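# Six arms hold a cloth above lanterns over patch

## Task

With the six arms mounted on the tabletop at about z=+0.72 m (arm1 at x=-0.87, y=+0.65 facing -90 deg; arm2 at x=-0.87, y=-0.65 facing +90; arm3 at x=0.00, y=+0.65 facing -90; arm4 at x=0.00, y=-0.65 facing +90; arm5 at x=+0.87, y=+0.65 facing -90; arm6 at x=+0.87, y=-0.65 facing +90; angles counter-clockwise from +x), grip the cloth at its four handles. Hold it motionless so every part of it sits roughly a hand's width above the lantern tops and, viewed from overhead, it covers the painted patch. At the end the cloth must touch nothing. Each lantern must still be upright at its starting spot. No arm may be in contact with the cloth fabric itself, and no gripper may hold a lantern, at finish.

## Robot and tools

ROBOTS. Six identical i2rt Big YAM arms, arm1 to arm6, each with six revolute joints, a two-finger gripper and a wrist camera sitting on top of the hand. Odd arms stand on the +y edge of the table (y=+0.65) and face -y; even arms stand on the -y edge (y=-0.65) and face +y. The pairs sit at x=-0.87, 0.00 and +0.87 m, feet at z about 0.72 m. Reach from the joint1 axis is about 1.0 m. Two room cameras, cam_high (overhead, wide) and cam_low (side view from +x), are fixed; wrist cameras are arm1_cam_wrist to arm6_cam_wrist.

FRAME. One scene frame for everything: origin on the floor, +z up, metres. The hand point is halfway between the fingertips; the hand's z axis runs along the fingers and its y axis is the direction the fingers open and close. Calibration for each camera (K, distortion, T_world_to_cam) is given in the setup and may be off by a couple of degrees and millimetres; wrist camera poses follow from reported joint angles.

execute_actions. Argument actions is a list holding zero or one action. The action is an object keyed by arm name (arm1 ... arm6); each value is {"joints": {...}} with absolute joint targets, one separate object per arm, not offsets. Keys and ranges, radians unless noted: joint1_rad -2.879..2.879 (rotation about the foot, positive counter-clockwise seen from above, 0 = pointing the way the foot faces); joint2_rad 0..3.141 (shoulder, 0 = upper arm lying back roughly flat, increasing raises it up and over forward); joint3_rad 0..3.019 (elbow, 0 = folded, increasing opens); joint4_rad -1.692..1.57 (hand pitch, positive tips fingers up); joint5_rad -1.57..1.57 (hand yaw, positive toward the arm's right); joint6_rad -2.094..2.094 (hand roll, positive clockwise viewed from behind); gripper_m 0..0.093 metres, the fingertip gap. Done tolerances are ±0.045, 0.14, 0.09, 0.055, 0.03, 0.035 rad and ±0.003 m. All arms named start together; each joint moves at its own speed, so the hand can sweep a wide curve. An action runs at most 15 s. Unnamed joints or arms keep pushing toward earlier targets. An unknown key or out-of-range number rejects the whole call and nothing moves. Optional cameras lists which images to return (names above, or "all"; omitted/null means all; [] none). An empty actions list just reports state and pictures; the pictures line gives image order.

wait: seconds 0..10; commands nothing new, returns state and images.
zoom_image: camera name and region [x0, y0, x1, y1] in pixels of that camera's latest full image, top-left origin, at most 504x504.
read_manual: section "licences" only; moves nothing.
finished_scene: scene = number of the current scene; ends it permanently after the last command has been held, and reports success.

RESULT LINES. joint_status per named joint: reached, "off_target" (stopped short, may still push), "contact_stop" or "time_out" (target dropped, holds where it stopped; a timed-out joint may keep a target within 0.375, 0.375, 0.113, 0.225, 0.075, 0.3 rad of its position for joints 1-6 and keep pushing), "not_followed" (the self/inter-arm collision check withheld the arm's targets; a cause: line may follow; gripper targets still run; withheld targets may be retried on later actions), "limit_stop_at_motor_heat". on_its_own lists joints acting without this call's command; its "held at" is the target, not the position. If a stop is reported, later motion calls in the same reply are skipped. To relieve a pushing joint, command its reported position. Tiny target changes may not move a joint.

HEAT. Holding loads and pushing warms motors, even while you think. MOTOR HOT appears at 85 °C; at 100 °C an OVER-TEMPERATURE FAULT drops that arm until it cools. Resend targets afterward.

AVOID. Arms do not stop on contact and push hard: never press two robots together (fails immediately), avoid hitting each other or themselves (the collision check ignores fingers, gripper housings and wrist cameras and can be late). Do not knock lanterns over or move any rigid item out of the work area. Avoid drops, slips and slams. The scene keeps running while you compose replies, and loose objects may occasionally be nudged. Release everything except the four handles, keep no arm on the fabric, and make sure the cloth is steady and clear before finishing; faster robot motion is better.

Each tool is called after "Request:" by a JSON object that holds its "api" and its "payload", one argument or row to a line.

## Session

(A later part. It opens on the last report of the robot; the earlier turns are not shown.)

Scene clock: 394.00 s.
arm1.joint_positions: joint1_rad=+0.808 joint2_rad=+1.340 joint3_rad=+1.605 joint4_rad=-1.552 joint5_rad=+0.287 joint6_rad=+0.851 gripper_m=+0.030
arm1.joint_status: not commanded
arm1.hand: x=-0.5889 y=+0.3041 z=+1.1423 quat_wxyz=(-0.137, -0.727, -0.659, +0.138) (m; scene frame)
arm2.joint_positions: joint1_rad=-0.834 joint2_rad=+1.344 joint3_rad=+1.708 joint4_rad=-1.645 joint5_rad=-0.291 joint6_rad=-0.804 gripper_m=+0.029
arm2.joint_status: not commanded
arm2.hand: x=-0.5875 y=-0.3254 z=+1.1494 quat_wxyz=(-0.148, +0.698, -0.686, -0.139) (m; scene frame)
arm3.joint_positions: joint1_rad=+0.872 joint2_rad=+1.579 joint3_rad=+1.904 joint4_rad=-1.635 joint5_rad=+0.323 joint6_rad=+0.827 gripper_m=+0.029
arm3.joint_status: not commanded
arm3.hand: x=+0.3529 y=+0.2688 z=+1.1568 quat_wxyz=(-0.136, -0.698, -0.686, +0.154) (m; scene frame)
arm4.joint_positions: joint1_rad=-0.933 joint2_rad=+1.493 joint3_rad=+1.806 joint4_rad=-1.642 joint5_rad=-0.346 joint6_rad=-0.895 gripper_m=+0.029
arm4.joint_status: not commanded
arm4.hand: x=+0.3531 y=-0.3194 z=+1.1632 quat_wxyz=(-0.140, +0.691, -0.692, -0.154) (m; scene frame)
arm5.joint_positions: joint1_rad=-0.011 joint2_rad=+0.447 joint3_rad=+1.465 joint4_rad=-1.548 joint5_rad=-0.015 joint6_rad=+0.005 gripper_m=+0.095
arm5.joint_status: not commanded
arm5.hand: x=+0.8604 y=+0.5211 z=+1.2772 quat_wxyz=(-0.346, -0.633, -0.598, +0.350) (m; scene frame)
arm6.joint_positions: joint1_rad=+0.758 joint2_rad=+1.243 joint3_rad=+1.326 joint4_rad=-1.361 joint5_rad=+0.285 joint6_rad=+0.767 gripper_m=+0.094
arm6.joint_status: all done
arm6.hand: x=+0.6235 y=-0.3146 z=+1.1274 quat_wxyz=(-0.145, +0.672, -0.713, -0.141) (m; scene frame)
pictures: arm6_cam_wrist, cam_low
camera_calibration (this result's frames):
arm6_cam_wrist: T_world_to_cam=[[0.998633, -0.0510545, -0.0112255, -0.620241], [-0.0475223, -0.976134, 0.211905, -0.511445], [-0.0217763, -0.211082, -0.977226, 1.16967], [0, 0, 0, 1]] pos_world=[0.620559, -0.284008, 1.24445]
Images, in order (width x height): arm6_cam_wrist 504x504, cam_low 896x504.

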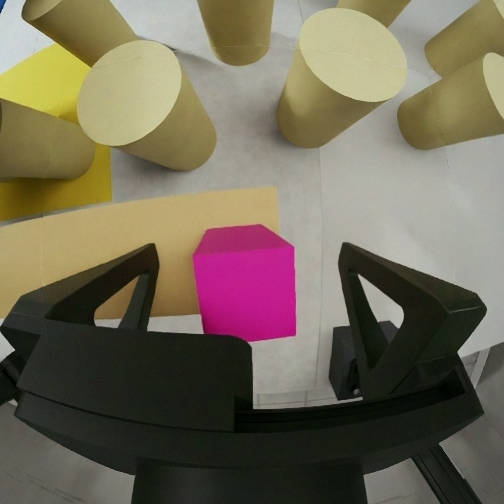

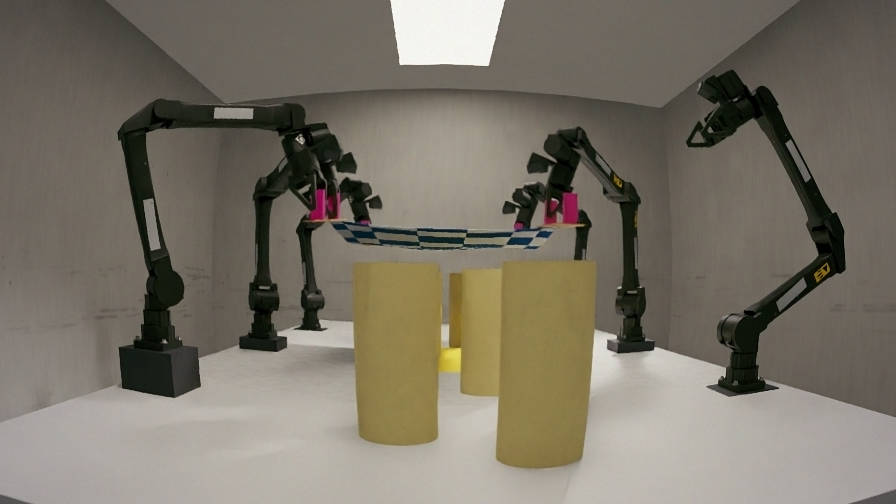

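Request:
{"api": "execute_actions", "payload": {
  "actions": [
    {"arm6":{"joints":{"gripper_m":0.01}}}
  ],
  "cameras": ["arm6_cam_wrist"]
}}

Request:
{"api": "execute_actions", "payload": {
  "actions": [
    {"arm4":{"joints":{"gripper_m":0.07}}}
  ],
  "cameras": ["arm4_cam_wrist","arm6_cam_wrist","cam_high","cam_low"]
}}

Scene clock: 398.97 s.
arm1.joint_positions: joint1_rad=+0.808 joint2_rad=+1.340 joint3_rad=+1.605 joint4_rad=-1.552 joint5_rad=+0.287 joint6_rad=+0.851 gripper_m=+0.030
arm1.joint_status: not commanded
arm1.hand: x=-0.5889 y=+0.3041 z=+1.1423 quat_wxyz=(-0.137, -0.727, -0.659, +0.138) (m; scene frame)
arm2.joint_positions: joint1_rad=-0.834 joint2_rad=+1.344 joint3_rad=+1.708 joint4_rad=-1.645 joint5_rad=-0.291 joint6_rad=-0.804 gripper_m=+0.029
arm2.joint_status: not commanded
arm2.hand: x=-0.5875 y=-0.3254 z=+1.1494 quat_wxyz=(-0.148, +0.698, -0.686, -0.139) (m; scene frame)
arm3.joint_positions: joint1_rad=+0.872 joint2_rad=+1.579 joint3_rad=+1.904 joint4_rad=-1.635 joint5_rad=+0.323 joint6_rad=+0.827 gripper_m=+0.029
arm3.joint_status: not commanded
arm3.hand: x=+0.3529 y=+0.2688 z=+1.1568 quat_wxyz=(-0.136, -0.698, -0.686, +0.154) (m; scene frame)
arm4.joint_positions: joint1_rad=-0.931 joint2_rad=+1.493 joint3_rad=+1.806 joint4_rad=-1.642 joint5_rad=-0.343 joint6_rad=-0.898 gripper_m=+0.029
arm4.joint_status: not commanded
arm4.hand: x=+0.3527 y=-0.3192 z=+1.1631 quat_wxyz=(-0.140, +0.693, -0.691, -0.152) (m; scene frame)
arm5.joint_positions: joint1_rad=-0.011 joint2_rad=+0.447 joint3_rad=+1.465 joint4_rad=-1.548 joint5_rad=-0.015 joint6_rad=+0.005 gripper_m=+0.095
arm5.joint_status: not commanded
arm5.hand: x=+0.8604 y=+0.5211 z=+1.2772 quat_wxyz=(-0.346, -0.633, -0.598, +0.350) (m; scene frame)
arm6.joint_positions: joint1_rad=+0.759 joint2_rad=+1.241 joint3_rad=+1.326 joint4_rad=-1.348 joint5_rad=+0.270 joint6_rad=+0.767 gripper_m=+0.030
arm6.joint_status: gripper_m off_target (ended at +0.030, target +0.010)
arm6.hand: x=+0.6193 y=-0.3144 z=+1.1286 quat_wxyz=(-0.138, +0.672, -0.712, -0.149) (m; scene frame)
pictures: arm6_cam_wrist
camera_calibration (this result's frames):
arm6_cam_wrist: T_world_to_cam=[[0.998479, -0.0448536, -0.0320506, -0.590544], [-0.0371235, -0.976872, 0.210577, -0.516862], [-0.0407545, -0.209066, -0.977052, 1.18301], [0, 0, 0, 1]] pos_world=[0.618672, -0.284068, 1.24577]
Images, in order (width x height): arm6_cam_wrist 504x504.

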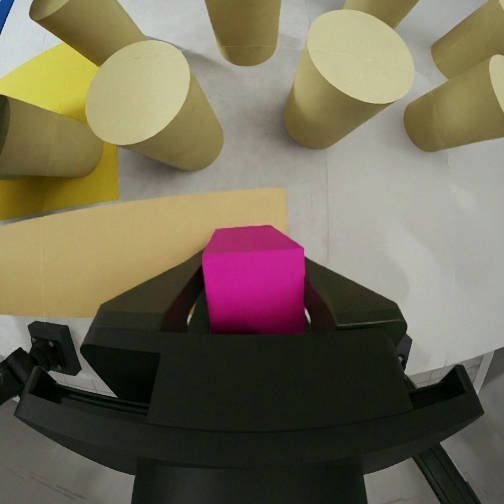

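Scene clock: 399.87 s.
arm1.joint_positions: joint1_rad=+0.808 joint2_rad=+1.340 joint3_rad=+1.605 joint4_rad=-1.555 joint5_rad=+0.287 joint6_rad=+0.846 gripper_m=+0.030
arm1.joint_status: not commanded
arm1.hand: x=-0.5895 y=+0.3047 z=+1.1422 quat_wxyz=(-0.135, -0.725, -0.661, +0.138) (m; scene frame)
arm2.joint_positions: joint1_rad=-0.833 joint2_rad=+1.344 joint3_rad=+1.708 joint4_rad=-1.645 joint5_rad=-0.292 joint6_rad=-0.812 gripper_m=+0.029
arm2.joint_status: not commanded
arm2.hand: x=-0.5879 y=-0.3251 z=+1.1494 quat_wxyz=(-0.149, +0.701, -0.683, -0.139) (m; scene frame)
arm3.joint_positions: joint1_rad=+0.872 joint2_rad=+1.579 joint3_rad=+1.904 joint4_rad=-1.637 joint5_rad=+0.320 joint6_rad=+0.827 gripper_m=+0.029
arm3.joint_status: not commanded
arm3.hand: x=+0.3530 y=+0.2694 z=+1.1565 quat_wxyz=(-0.135, -0.698, -0.686, +0.152) (m; scene frame)
arm4.joint_positions: joint1_rad=-0.950 joint2_rad=+1.493 joint3_rad=+1.806 joint4_rad=-1.642 joint5_rad=-0.327 joint6_rad=-0.907 gripper_m=+0.070
arm4.joint_status: all done
arm4.hand: x=+0.3603 y=-0.3277 z=+1.1625 quat_wxyz=(-0.141, +0.690, -0.696, -0.142) (m; scene frame)
arm5.joint_positions: joint1_rad=-0.011 joint2_rad=+0.447 joint3_rad=+1.465 joint4_rad=-1.548 joint5_rad=-0.015 joint6_rad=+0.005 gripper_m=+0.095
arm5.joint_status: not commanded
arm5.hand: x=+0.8604 y=+0.5211 z=+1.2772 quat_wxyz=(-0.346, -0.633, -0.598, +0.350) (m; scene frame)
arm6.joint_positions: joint1_rad=+0.758 joint2_rad=+1.265 joint3_rad=+1.326 joint4_rad=-1.347 joint5_rad=+0.282 joint6_rad=+0.777 gripper_m=+0.029
arm6.joint_status: not commanded
arm6.hand: x=+0.6182 y=-0.3095 z=+1.1195 quat_wxyz=(-0.143, +0.669, -0.716, -0.138) (m; scene frame)
pictures: arm4_cam_wrist, arm6_cam_wrist, cam_high, cam_low
camera_calibration (this result's frames):
arm4_cam_wrist: T_world_to_cam=[[0.999895, -0.008019, -0.0120508, -0.347567], [-0.00530019, -0.977535, 0.210709, -0.557818], [-0.0134697, -0.210623, -0.977475, 1.1935], [0, 0, 0, 1]] pos_world=[0.36065, -0.296696, 1.27996]
arm6_cam_wrist: T_world_to_cam=[[0.998183, -0.0592475, -0.0109821, -0.617342], [-0.0554202, -0.97423, 0.218641, -0.507112], [-0.023653, -0.217635, -0.975744, 1.16042], [0, 0, 0, 1]] pos_world=[0.615563, -0.278071, 1.23637]
Images, in order (width x height): arm4_cam_wrist 504x504, arm6_cam_wrist 504x504, cam_high 896x504, cam_low 896x504.

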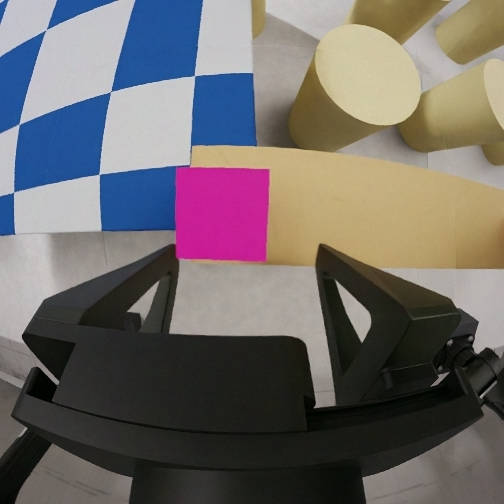

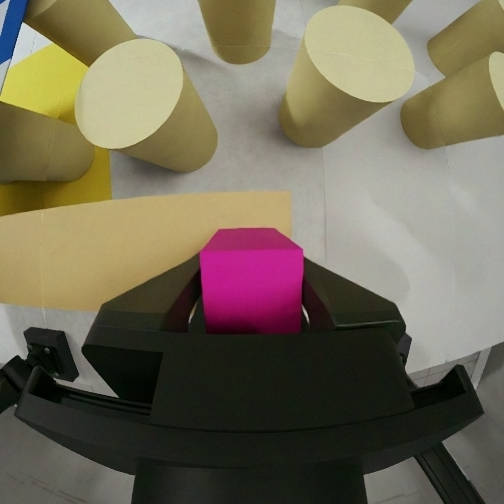

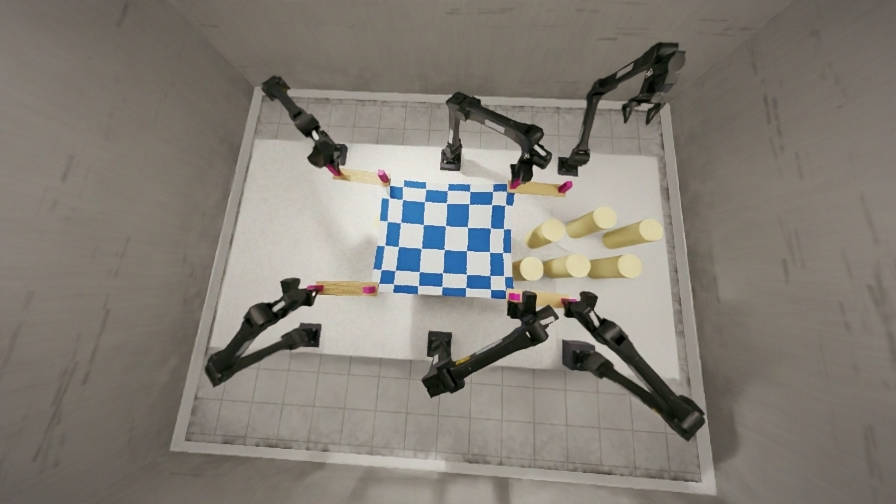

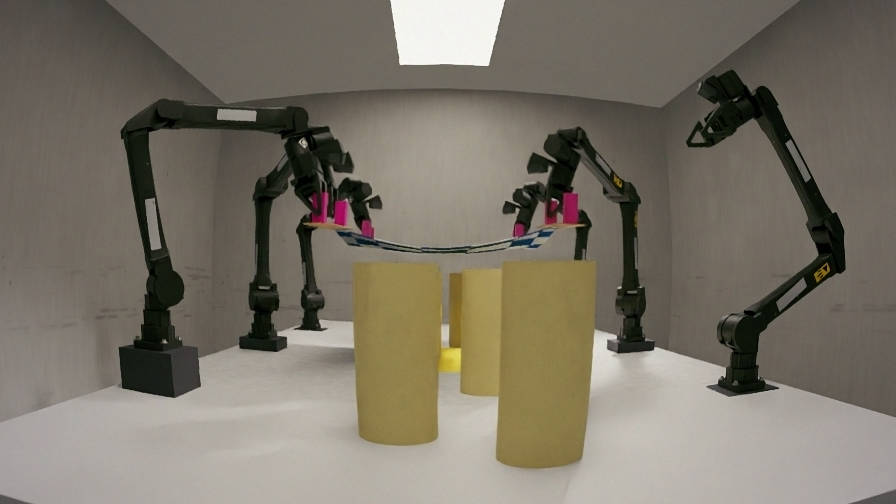

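Request:
{"api": "execute_actions", "payload": {
  "actions": [
    {"arm4":{"joints":{"joint2_rad":1.2,"gripper_m":0.093}},"arm6":{"joints":{"joint1_rad":0.843,"joint2_rad":1.195,"joint4_rad":-1.41,"joint5_rad":0.295,"joint6_rad":0.87}}}
  ],
  "cameras": ["arm4_cam_wrist","arm6_cam_wrist","cam_high","cam_low"]
}}

Request:
{"api": "zoom_image", "payload": {
  "camera": "cam_low",
  "region": [280, 160, 640, 340]
}}

Request:
{"api": "zoom_image", "payload": {
  "camera": "cam_high",
  "region": [290, 140, 610, 320]
}}

Scene clock: 407.33 s.
arm1.joint_positions: joint1_rad=+0.808 joint2_rad=+1.340 joint3_rad=+1.605 joint4_rad=-1.555 joint5_rad=+0.287 joint6_rad=+0.846 gripper_m=+0.030
arm1.joint_status: not commanded
arm1.hand: x=-0.5895 y=+0.3047 z=+1.1422 quat_wxyz=(-0.135, -0.725, -0.661, +0.139) (m; scene frame)
arm2.joint_positions: joint1_rad=-0.833 joint2_rad=+1.344 joint3_rad=+1.708 joint4_rad=-1.645 joint5_rad=-0.292 joint6_rad=-0.812 gripper_m=+0.029
arm2.joint_status: not commanded
arm2.hand: x=-0.5879 y=-0.3251 z=+1.1494 quat_wxyz=(-0.149, +0.701, -0.683, -0.139) (m; scene frame)
arm3.joint_positions: joint1_rad=+0.872 joint2_rad=+1.579 joint3_rad=+1.904 joint4_rad=-1.637 joint5_rad=+0.320 joint6_rad=+0.827 gripper_m=+0.029
arm3.joint_status: not commanded
arm3.hand: x=+0.3530 y=+0.2694 z=+1.1565 quat_wxyz=(-0.135, -0.698, -0.686, +0.152) (m; scene frame)
arm4.joint_positions: joint1_rad=-0.950 joint2_rad=+1.196 joint3_rad=+1.841 joint4_rad=-1.642 joint5_rad=-0.327 joint6_rad=-0.908 gripper_m=+0.093
arm4.joint_status: all done
arm4.hand: x=+0.2787 y=-0.3854 z=+1.2999 quat_wxyz=(-0.299, +0.687, -0.653, -0.113) (m; scene frame)
arm5.joint_positions: joint1_rad=-0.011 joint2_rad=+0.447 joint3_rad=+1.465 joint4_rad=-1.548 joint5_rad=-0.015 joint6_rad=+0.005 gripper_m=+0.095
arm5.joint_status: not commanded
arm5.hand: x=+0.8604 y=+0.5211 z=+1.2772 quat_wxyz=(-0.346, -0.633, -0.598, +0.350) (m; scene frame)
arm6.joint_positions: joint1_rad=+0.836 joint2_rad=+1.210 joint3_rad=+1.326 joint4_rad=-1.381 joint5_rad=+0.304 joint6_rad=+0.909 gripper_m=+0.029
arm6.joint_status: joint6_rad off_target (ended at +0.909, target +0.870); the others done
arm6.hand: x=+0.6084 y=-0.3398 z=+1.1398 quat_wxyz=(-0.137, +0.645, -0.734, -0.163) (m; scene frame)
pictures: arm4_cam_wrist, arm6_cam_wrist, cam_high, cam_low
camera_calibration (this result's frames):
arm4_cam_wrist: T_world_to_cam=[[0.966698, -0.0304063, 0.254108, -0.610162], [-0.035287, -0.99927, 0.0146701, -0.388818], [0.253476, -0.0231482, -0.967065, 1.29887], [0, 0, 0, 1]] pos_world=[0.246889, -0.37702, 1.41684]
arm6_cam_wrist: T_world_to_cam=[[0.991995, -0.107287, -0.0665971, -0.558324], [-0.0927293, -0.976902, 0.192522, -0.490074], [-0.0857138, -0.184805, -0.97903, 1.22599], [0, 0, 0, 1]] pos_world=[0.613495, -0.312085, 1.25745]
Images, in order (width x height): arm4_cam_wrist 504x504, arm6_cam_wrist 504x504, cam_high 896x504, cam_low 896x504.

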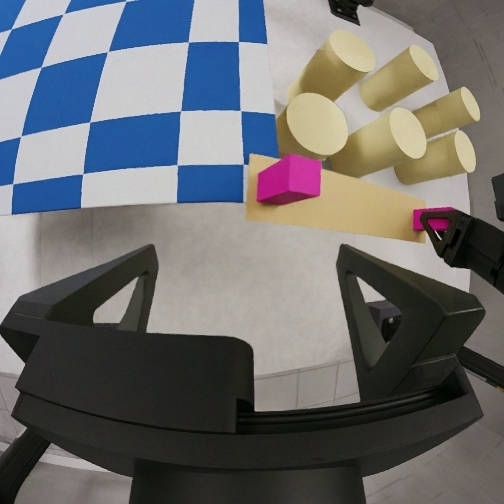

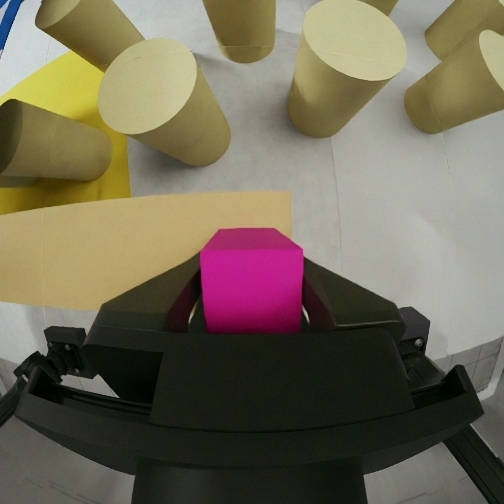

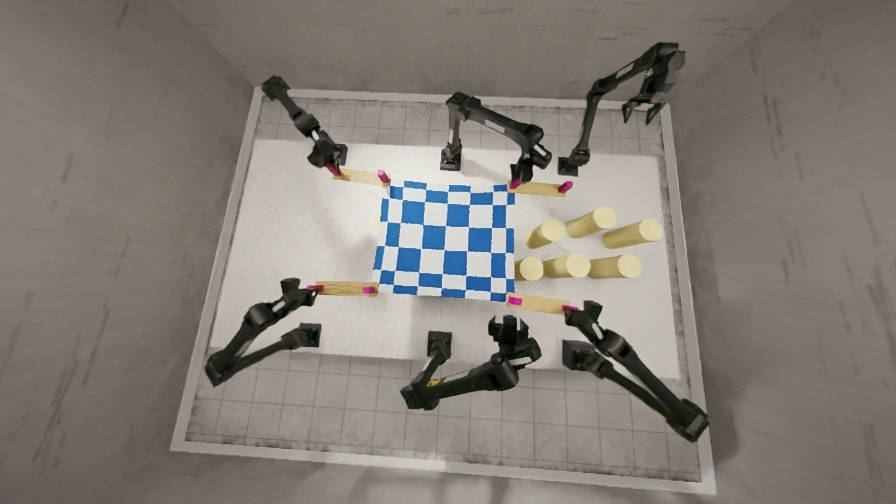

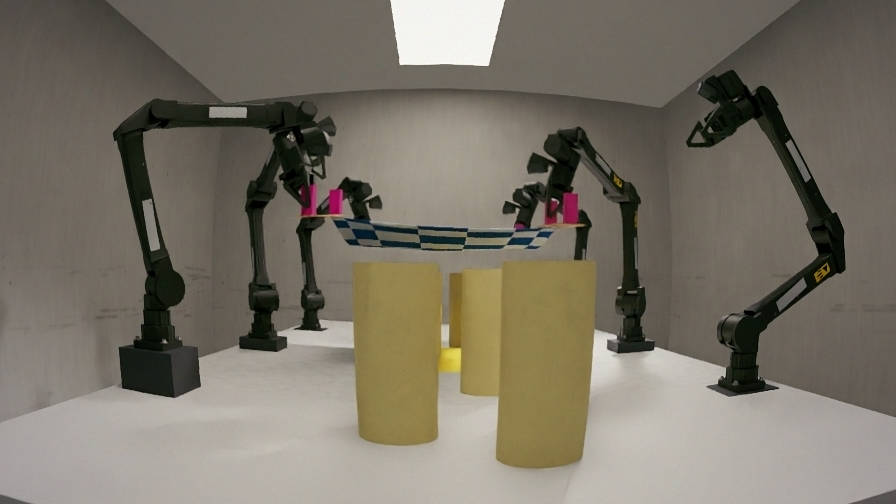

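Region (280, 160, 640, 340) of cam_low's 896x504 image, scaled by 1.400, with more detail than that image has.

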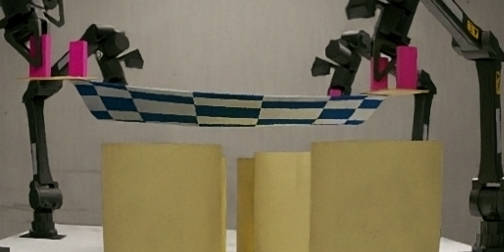

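Region (290, 140, 610, 320) of cam_high's 896x504 image, scaled by 1.575, with more detail than that image has; it fills the top 284 rows of this view, and the rest is white.

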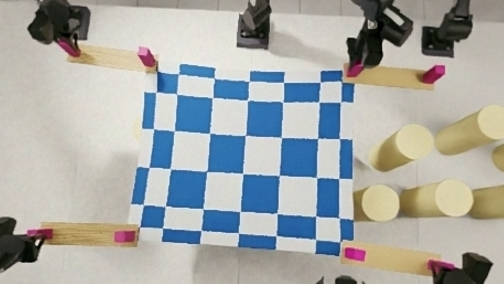

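Request:
{"api": "execute_actions", "payload": {
  "actions": [
    {"arm4":{"joints":{"joint2_rad":0.7}},"arm6":{"joints":{"joint3_rad":1.29,"joint6_rad":0.90}}}
  ],
  "cameras": ["arm3_cam_wrist","cam_high","cam_low"]
}}

Request:
{"api": "wait", "payload": {
  "seconds": 2
}}

Request:
{"api": "zoom_image", "payload": {
  "camera": "cam_low",
  "region": [280, 160, 640, 340]
}}

Request:
{"api": "zoom_image", "payload": {
  "camera": "cam_high",
  "region": [290, 140, 610, 320]
}}

Scene clock: 416.03 s.
arm1.joint_positions: joint1_rad=+0.808 joint2_rad=+1.340 joint3_rad=+1.605 joint4_rad=-1.555 joint5_rad=+0.287 joint6_rad=+0.846 gripper_m=+0.030
arm1.joint_status: not commanded
arm1.hand: x=-0.5895 y=+0.3047 z=+1.1422 quat_wxyz=(-0.135, -0.725, -0.661, +0.139) (m; scene frame)
arm2.joint_positions: joint1_rad=-0.833 joint2_rad=+1.344 joint3_rad=+1.708 joint4_rad=-1.645 joint5_rad=-0.292 joint6_rad=-0.812 gripper_m=+0.029
arm2.joint_status: not commanded
arm2.hand: x=-0.5879 y=-0.3251 z=+1.1494 quat_wxyz=(-0.149, +0.701, -0.683, -0.139) (m; scene frame)
arm3.joint_positions: joint1_rad=+0.872 joint2_rad=+1.579 joint3_rad=+1.904 joint4_rad=-1.637 joint5_rad=+0.320 joint6_rad=+0.827 gripper_m=+0.029
arm3.joint_status: not commanded
arm3.hand: x=+0.3530 y=+0.2694 z=+1.1565 quat_wxyz=(-0.135, -0.698, -0.686, +0.152) (m; scene frame)
arm4.joint_positions: joint1_rad=-0.950 joint2_rad=+0.708 joint3_rad=+1.847 joint4_rad=-1.642 joint5_rad=-0.326 joint6_rad=-0.908 gripper_m=+0.093
arm4.joint_status: all done
arm4.hand: x=+0.0873 y=-0.5207 z=+1.4225 quat_wxyz=(-0.517, +0.646, -0.557, -0.065) (m; scene frame)
arm5.joint_positions: joint1_rad=-0.011 joint2_rad=+0.447 joint3_rad=+1.465 joint4_rad=-1.548 joint5_rad=-0.015 joint6_rad=+0.005 gripper_m=+0.095
arm5.joint_status: not commanded
arm5.hand: x=+0.8604 y=+0.5211 z=+1.2772 quat_wxyz=(-0.346, -0.633, -0.598, +0.350) (m; scene frame)
arm6.joint_positions: joint1_rad=+0.836 joint2_rad=+1.210 joint3_rad=+1.287 joint4_rad=-1.381 joint5_rad=+0.304 joint6_rad=+0.937 gripper_m=+0.029
arm6.joint_status: joint6_rad off_target (ended at +0.937, target +0.900); the others done
arm6.hand: x=+0.6138 y=-0.3448 z=+1.1225 quat_wxyz=(-0.137, +0.639, -0.743, -0.146) (m; scene frame)
pictures: arm3_cam_wrist, cam_high, cam_low
camera_calibration (this result's frames):
arm3_cam_wrist: T_world_to_cam=[[-0.999653, 0.0263367, 0.000947554, 0.346166], [0.0259067, 0.975468, 0.218613, -0.514731], [0.00483324, 0.218562, -0.975811, 1.19502], [0, 0, 0, 1]] pos_world=[0.353605, 0.2318, 1.27831]
Images, in order (width x height): arm3_cam_wrist 504x504, cam_high 896x504, cam_low 896x504.

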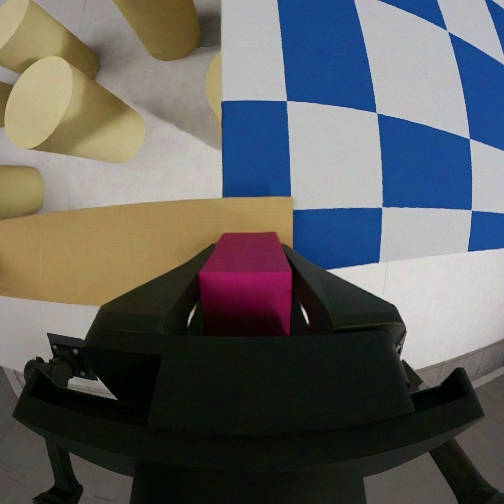

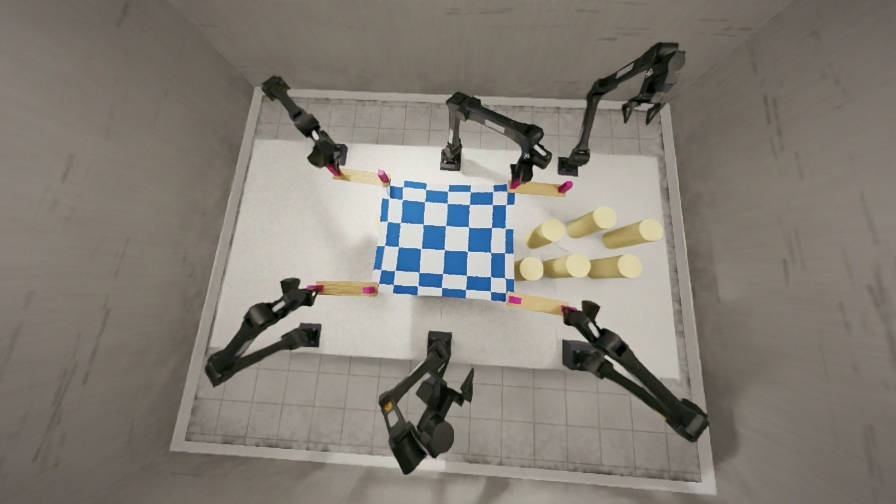

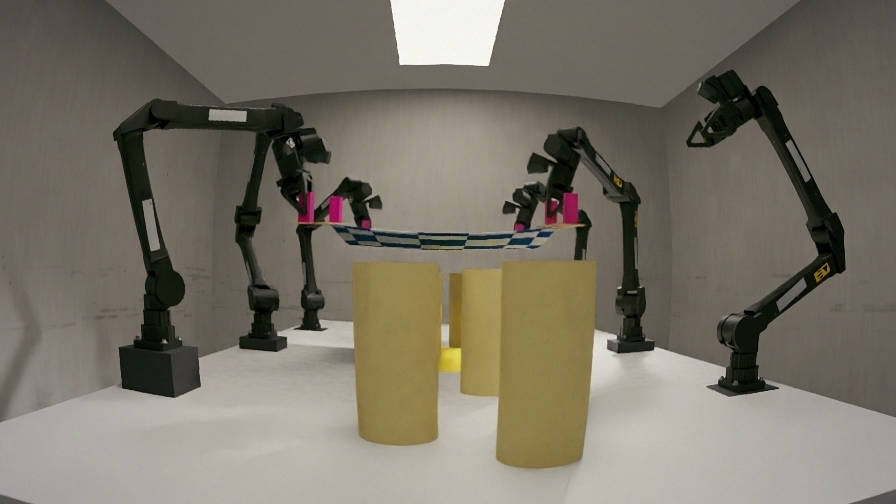

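Scene clock: 418.03 s.
arm1.joint_positions: joint1_rad=+0.808 joint2_rad=+1.340 joint3_rad=+1.605 joint4_rad=-1.555 joint5_rad=+0.287 joint6_rad=+0.846 gripper_m=+0.030
arm1.joint_status: not commanded
arm1.hand: x=-0.5895 y=+0.3047 z=+1.1422 quat_wxyz=(-0.135, -0.725, -0.661, +0.139) (m; scene frame)
arm2.joint_positions: joint1_rad=-0.833 joint2_rad=+1.344 joint3_rad=+1.708 joint4_rad=-1.645 joint5_rad=-0.292 joint6_rad=-0.812 gripper_m=+0.029
arm2.joint_status: not commanded
arm2.hand: x=-0.5879 y=-0.3251 z=+1.1494 quat_wxyz=(-0.149, +0.701, -0.683, -0.139) (m; scene frame)
arm3.joint_positions: joint1_rad=+0.872 joint2_rad=+1.579 joint3_rad=+1.904 joint4_rad=-1.637 joint5_rad=+0.320 joint6_rad=+0.827 gripper_m=+0.029
arm3.joint_status: not commanded
arm3.hand: x=+0.3530 y=+0.2694 z=+1.1565 quat_wxyz=(-0.135, -0.698, -0.686, +0.152) (m; scene frame)
arm4.joint_positions: joint1_rad=-0.950 joint2_rad=+0.708 joint3_rad=+1.847 joint4_rad=-1.642 joint5_rad=-0.326 joint6_rad=-0.908 gripper_m=+0.093
arm4.joint_status: all done
arm4.hand: x=+0.0873 y=-0.5207 z=+1.4225 quat_wxyz=(-0.517, +0.646, -0.557, -0.065) (m; scene frame)
arm5.joint_positions: joint1_rad=-0.011 joint2_rad=+0.447 joint3_rad=+1.465 joint4_rad=-1.548 joint5_rad=-0.015 joint6_rad=+0.005 gripper_m=+0.095
arm5.joint_status: not commanded
arm5.hand: x=+0.8604 y=+0.5211 z=+1.2772 quat_wxyz=(-0.346, -0.633, -0.598, +0.350) (m; scene frame)
arm6.joint_positions: joint1_rad=+0.836 joint2_rad=+1.210 joint3_rad=+1.287 joint4_rad=-1.381 joint5_rad=+0.304 joint6_rad=+0.937 gripper_m=+0.029
arm6.joint_status: joint6_rad off_target (ended at +0.937, target +0.900); the others done
arm6.hand: x=+0.6138 y=-0.3448 z=+1.1225 quat_wxyz=(-0.137, +0.639, -0.743, -0.146) (m; scene frame)
wait: 2.00 s; at rest by 0.27 s
pictures: arm1_cam_wrist, arm2_cam_wrist, arm3_cam_wrist, arm4_cam_wrist, arm5_cam_wrist, arm6_cam_wrist, cam_high, cam_low
camera_calibration (this result's frames):
arm1_cam_wrist: T_world_to_cam=[[-0.995339, 0.0946642, -0.018386, -0.591791], [0.0876196, 0.967411, 0.23757, -0.510565], [0.0402762, 0.234851, -0.971197, 1.19028], [0, 0, 0, 1]] pos_world=[-0.592238, 0.270408, 1.26641]
arm2_cam_wrist: T_world_to_cam=[[0.999518, 0.0141957, 0.0276198, 0.562335], [0.00746701, -0.973172, 0.22996, -0.573944], [0.0301432, -0.229642, -0.972808, 1.18693], [0, 0, 0, 1]] pos_world=[-0.593556, -0.29396, 1.2711]
arm3_cam_wrist: T_world_to_cam=[[-0.999653, 0.0263367, 0.000947554, 0.346166], [0.0259067, 0.975468, 0.218613, -0.514731], [0.00483324, 0.218562, -0.975811, 1.19502], [0, 0, 0, 1]] pos_world=[0.353605, 0.2318, 1.27831]
arm4_cam_wrist: T_world_to_cam=[[0.79277, -0.152863, 0.590041, -0.986861], [0.018477, -0.961569, -0.273941, -0.107121], [0.609241, 0.228074, -0.759478, 1.26732], [0, 0, 0, 1]] pos_world=[0.0122305, -0.542903, 1.51545]
arm6_cam_wrist: T_world_to_cam=[[0.989832, -0.1343, -0.0468613, -0.595499], [-0.121207, -0.968789, 0.216235, -0.497483], [-0.074439, -0.208356, -0.975216, 1.18931], [0, 0, 0, 1]] pos_world=[0.617676, -0.314132, 1.2395]
Images, in order (width x height): arm1_cam_wrist 504x504, arm2_cam_wrist 504x504, arm3_cam_wrist 504x504, arm4_cam_wrist 504x504, arm5_cam_wrist 504x504, arm6_cam_wrist 504x504, cam_high 896x504, cam_low 896x504.

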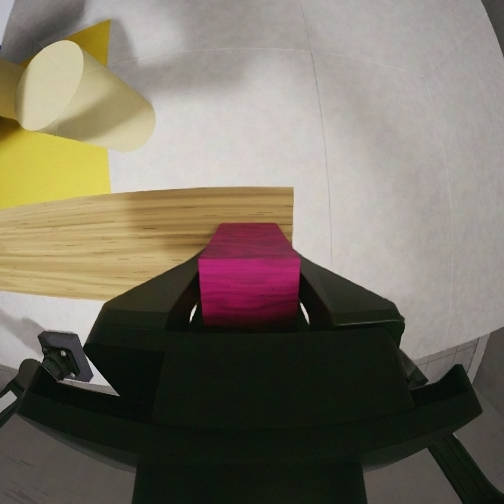

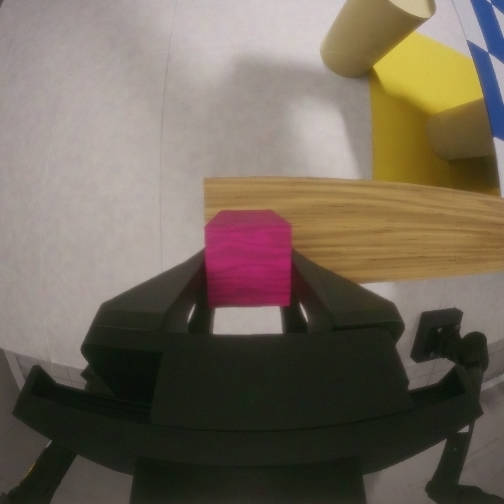

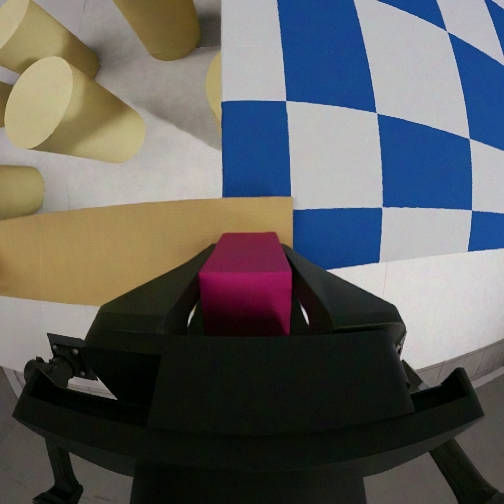

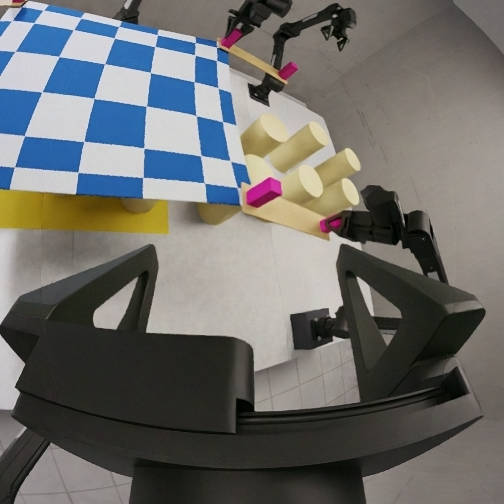

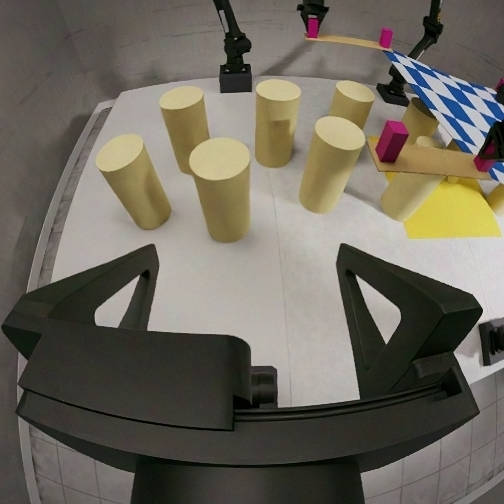

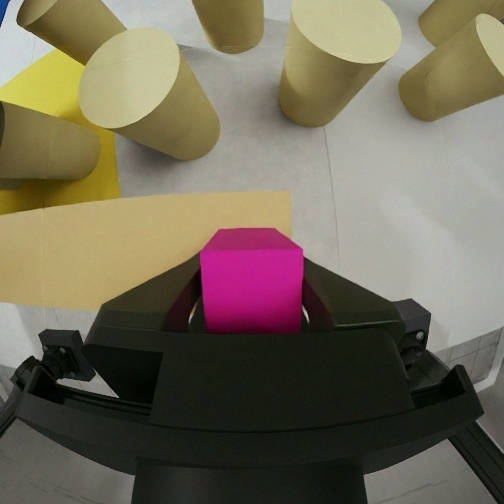

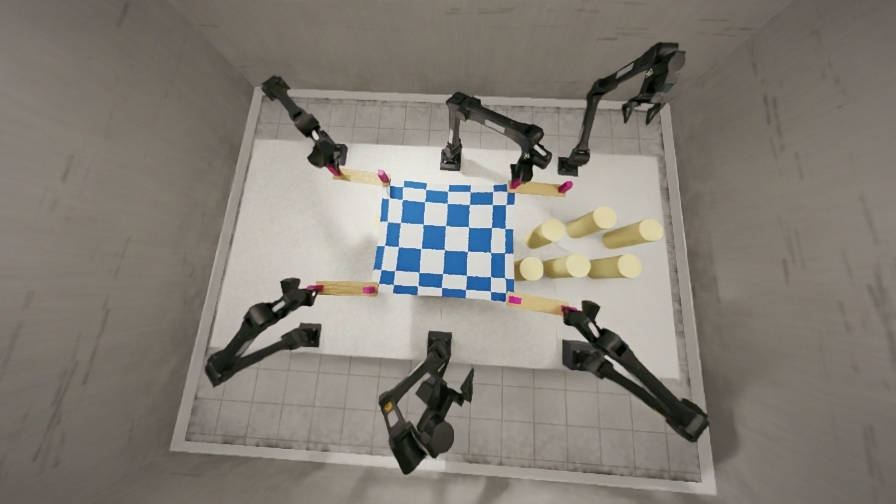

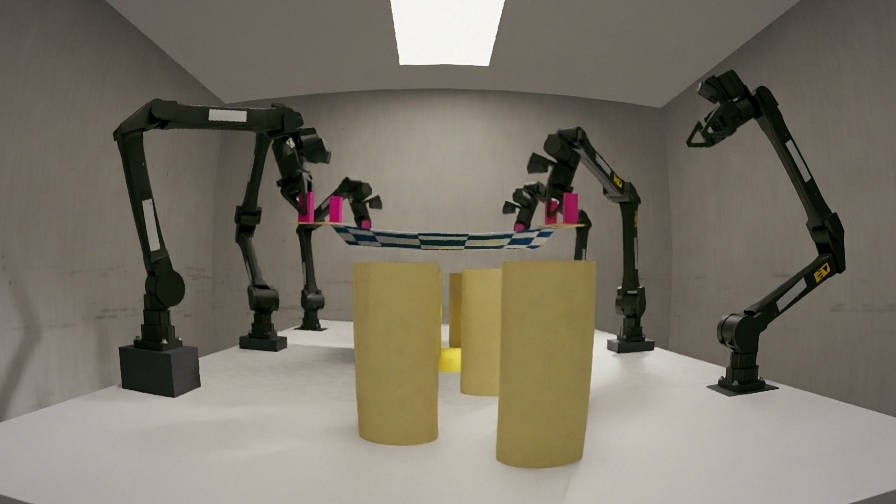

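Region (280, 160, 640, 340) of cam_low's 896x504 image, scaled by 1.400, with more detail than that image has.

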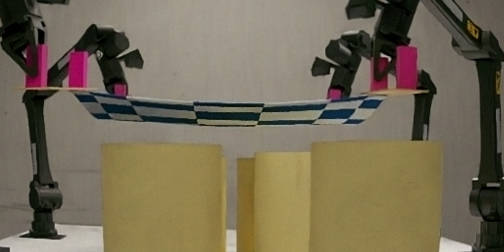

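Region (290, 140, 610, 320) of cam_high's 896x504 image, scaled by 1.575, with more detail than that image has; it fills the top 284 rows of this view, and the rest is white.

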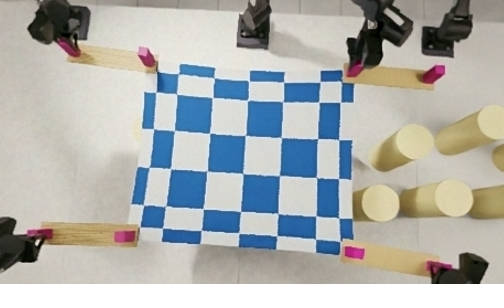

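Request:
{"api": "finished_scene", "payload": {
  "scene": 1
}}

The scene is finished: the task was done.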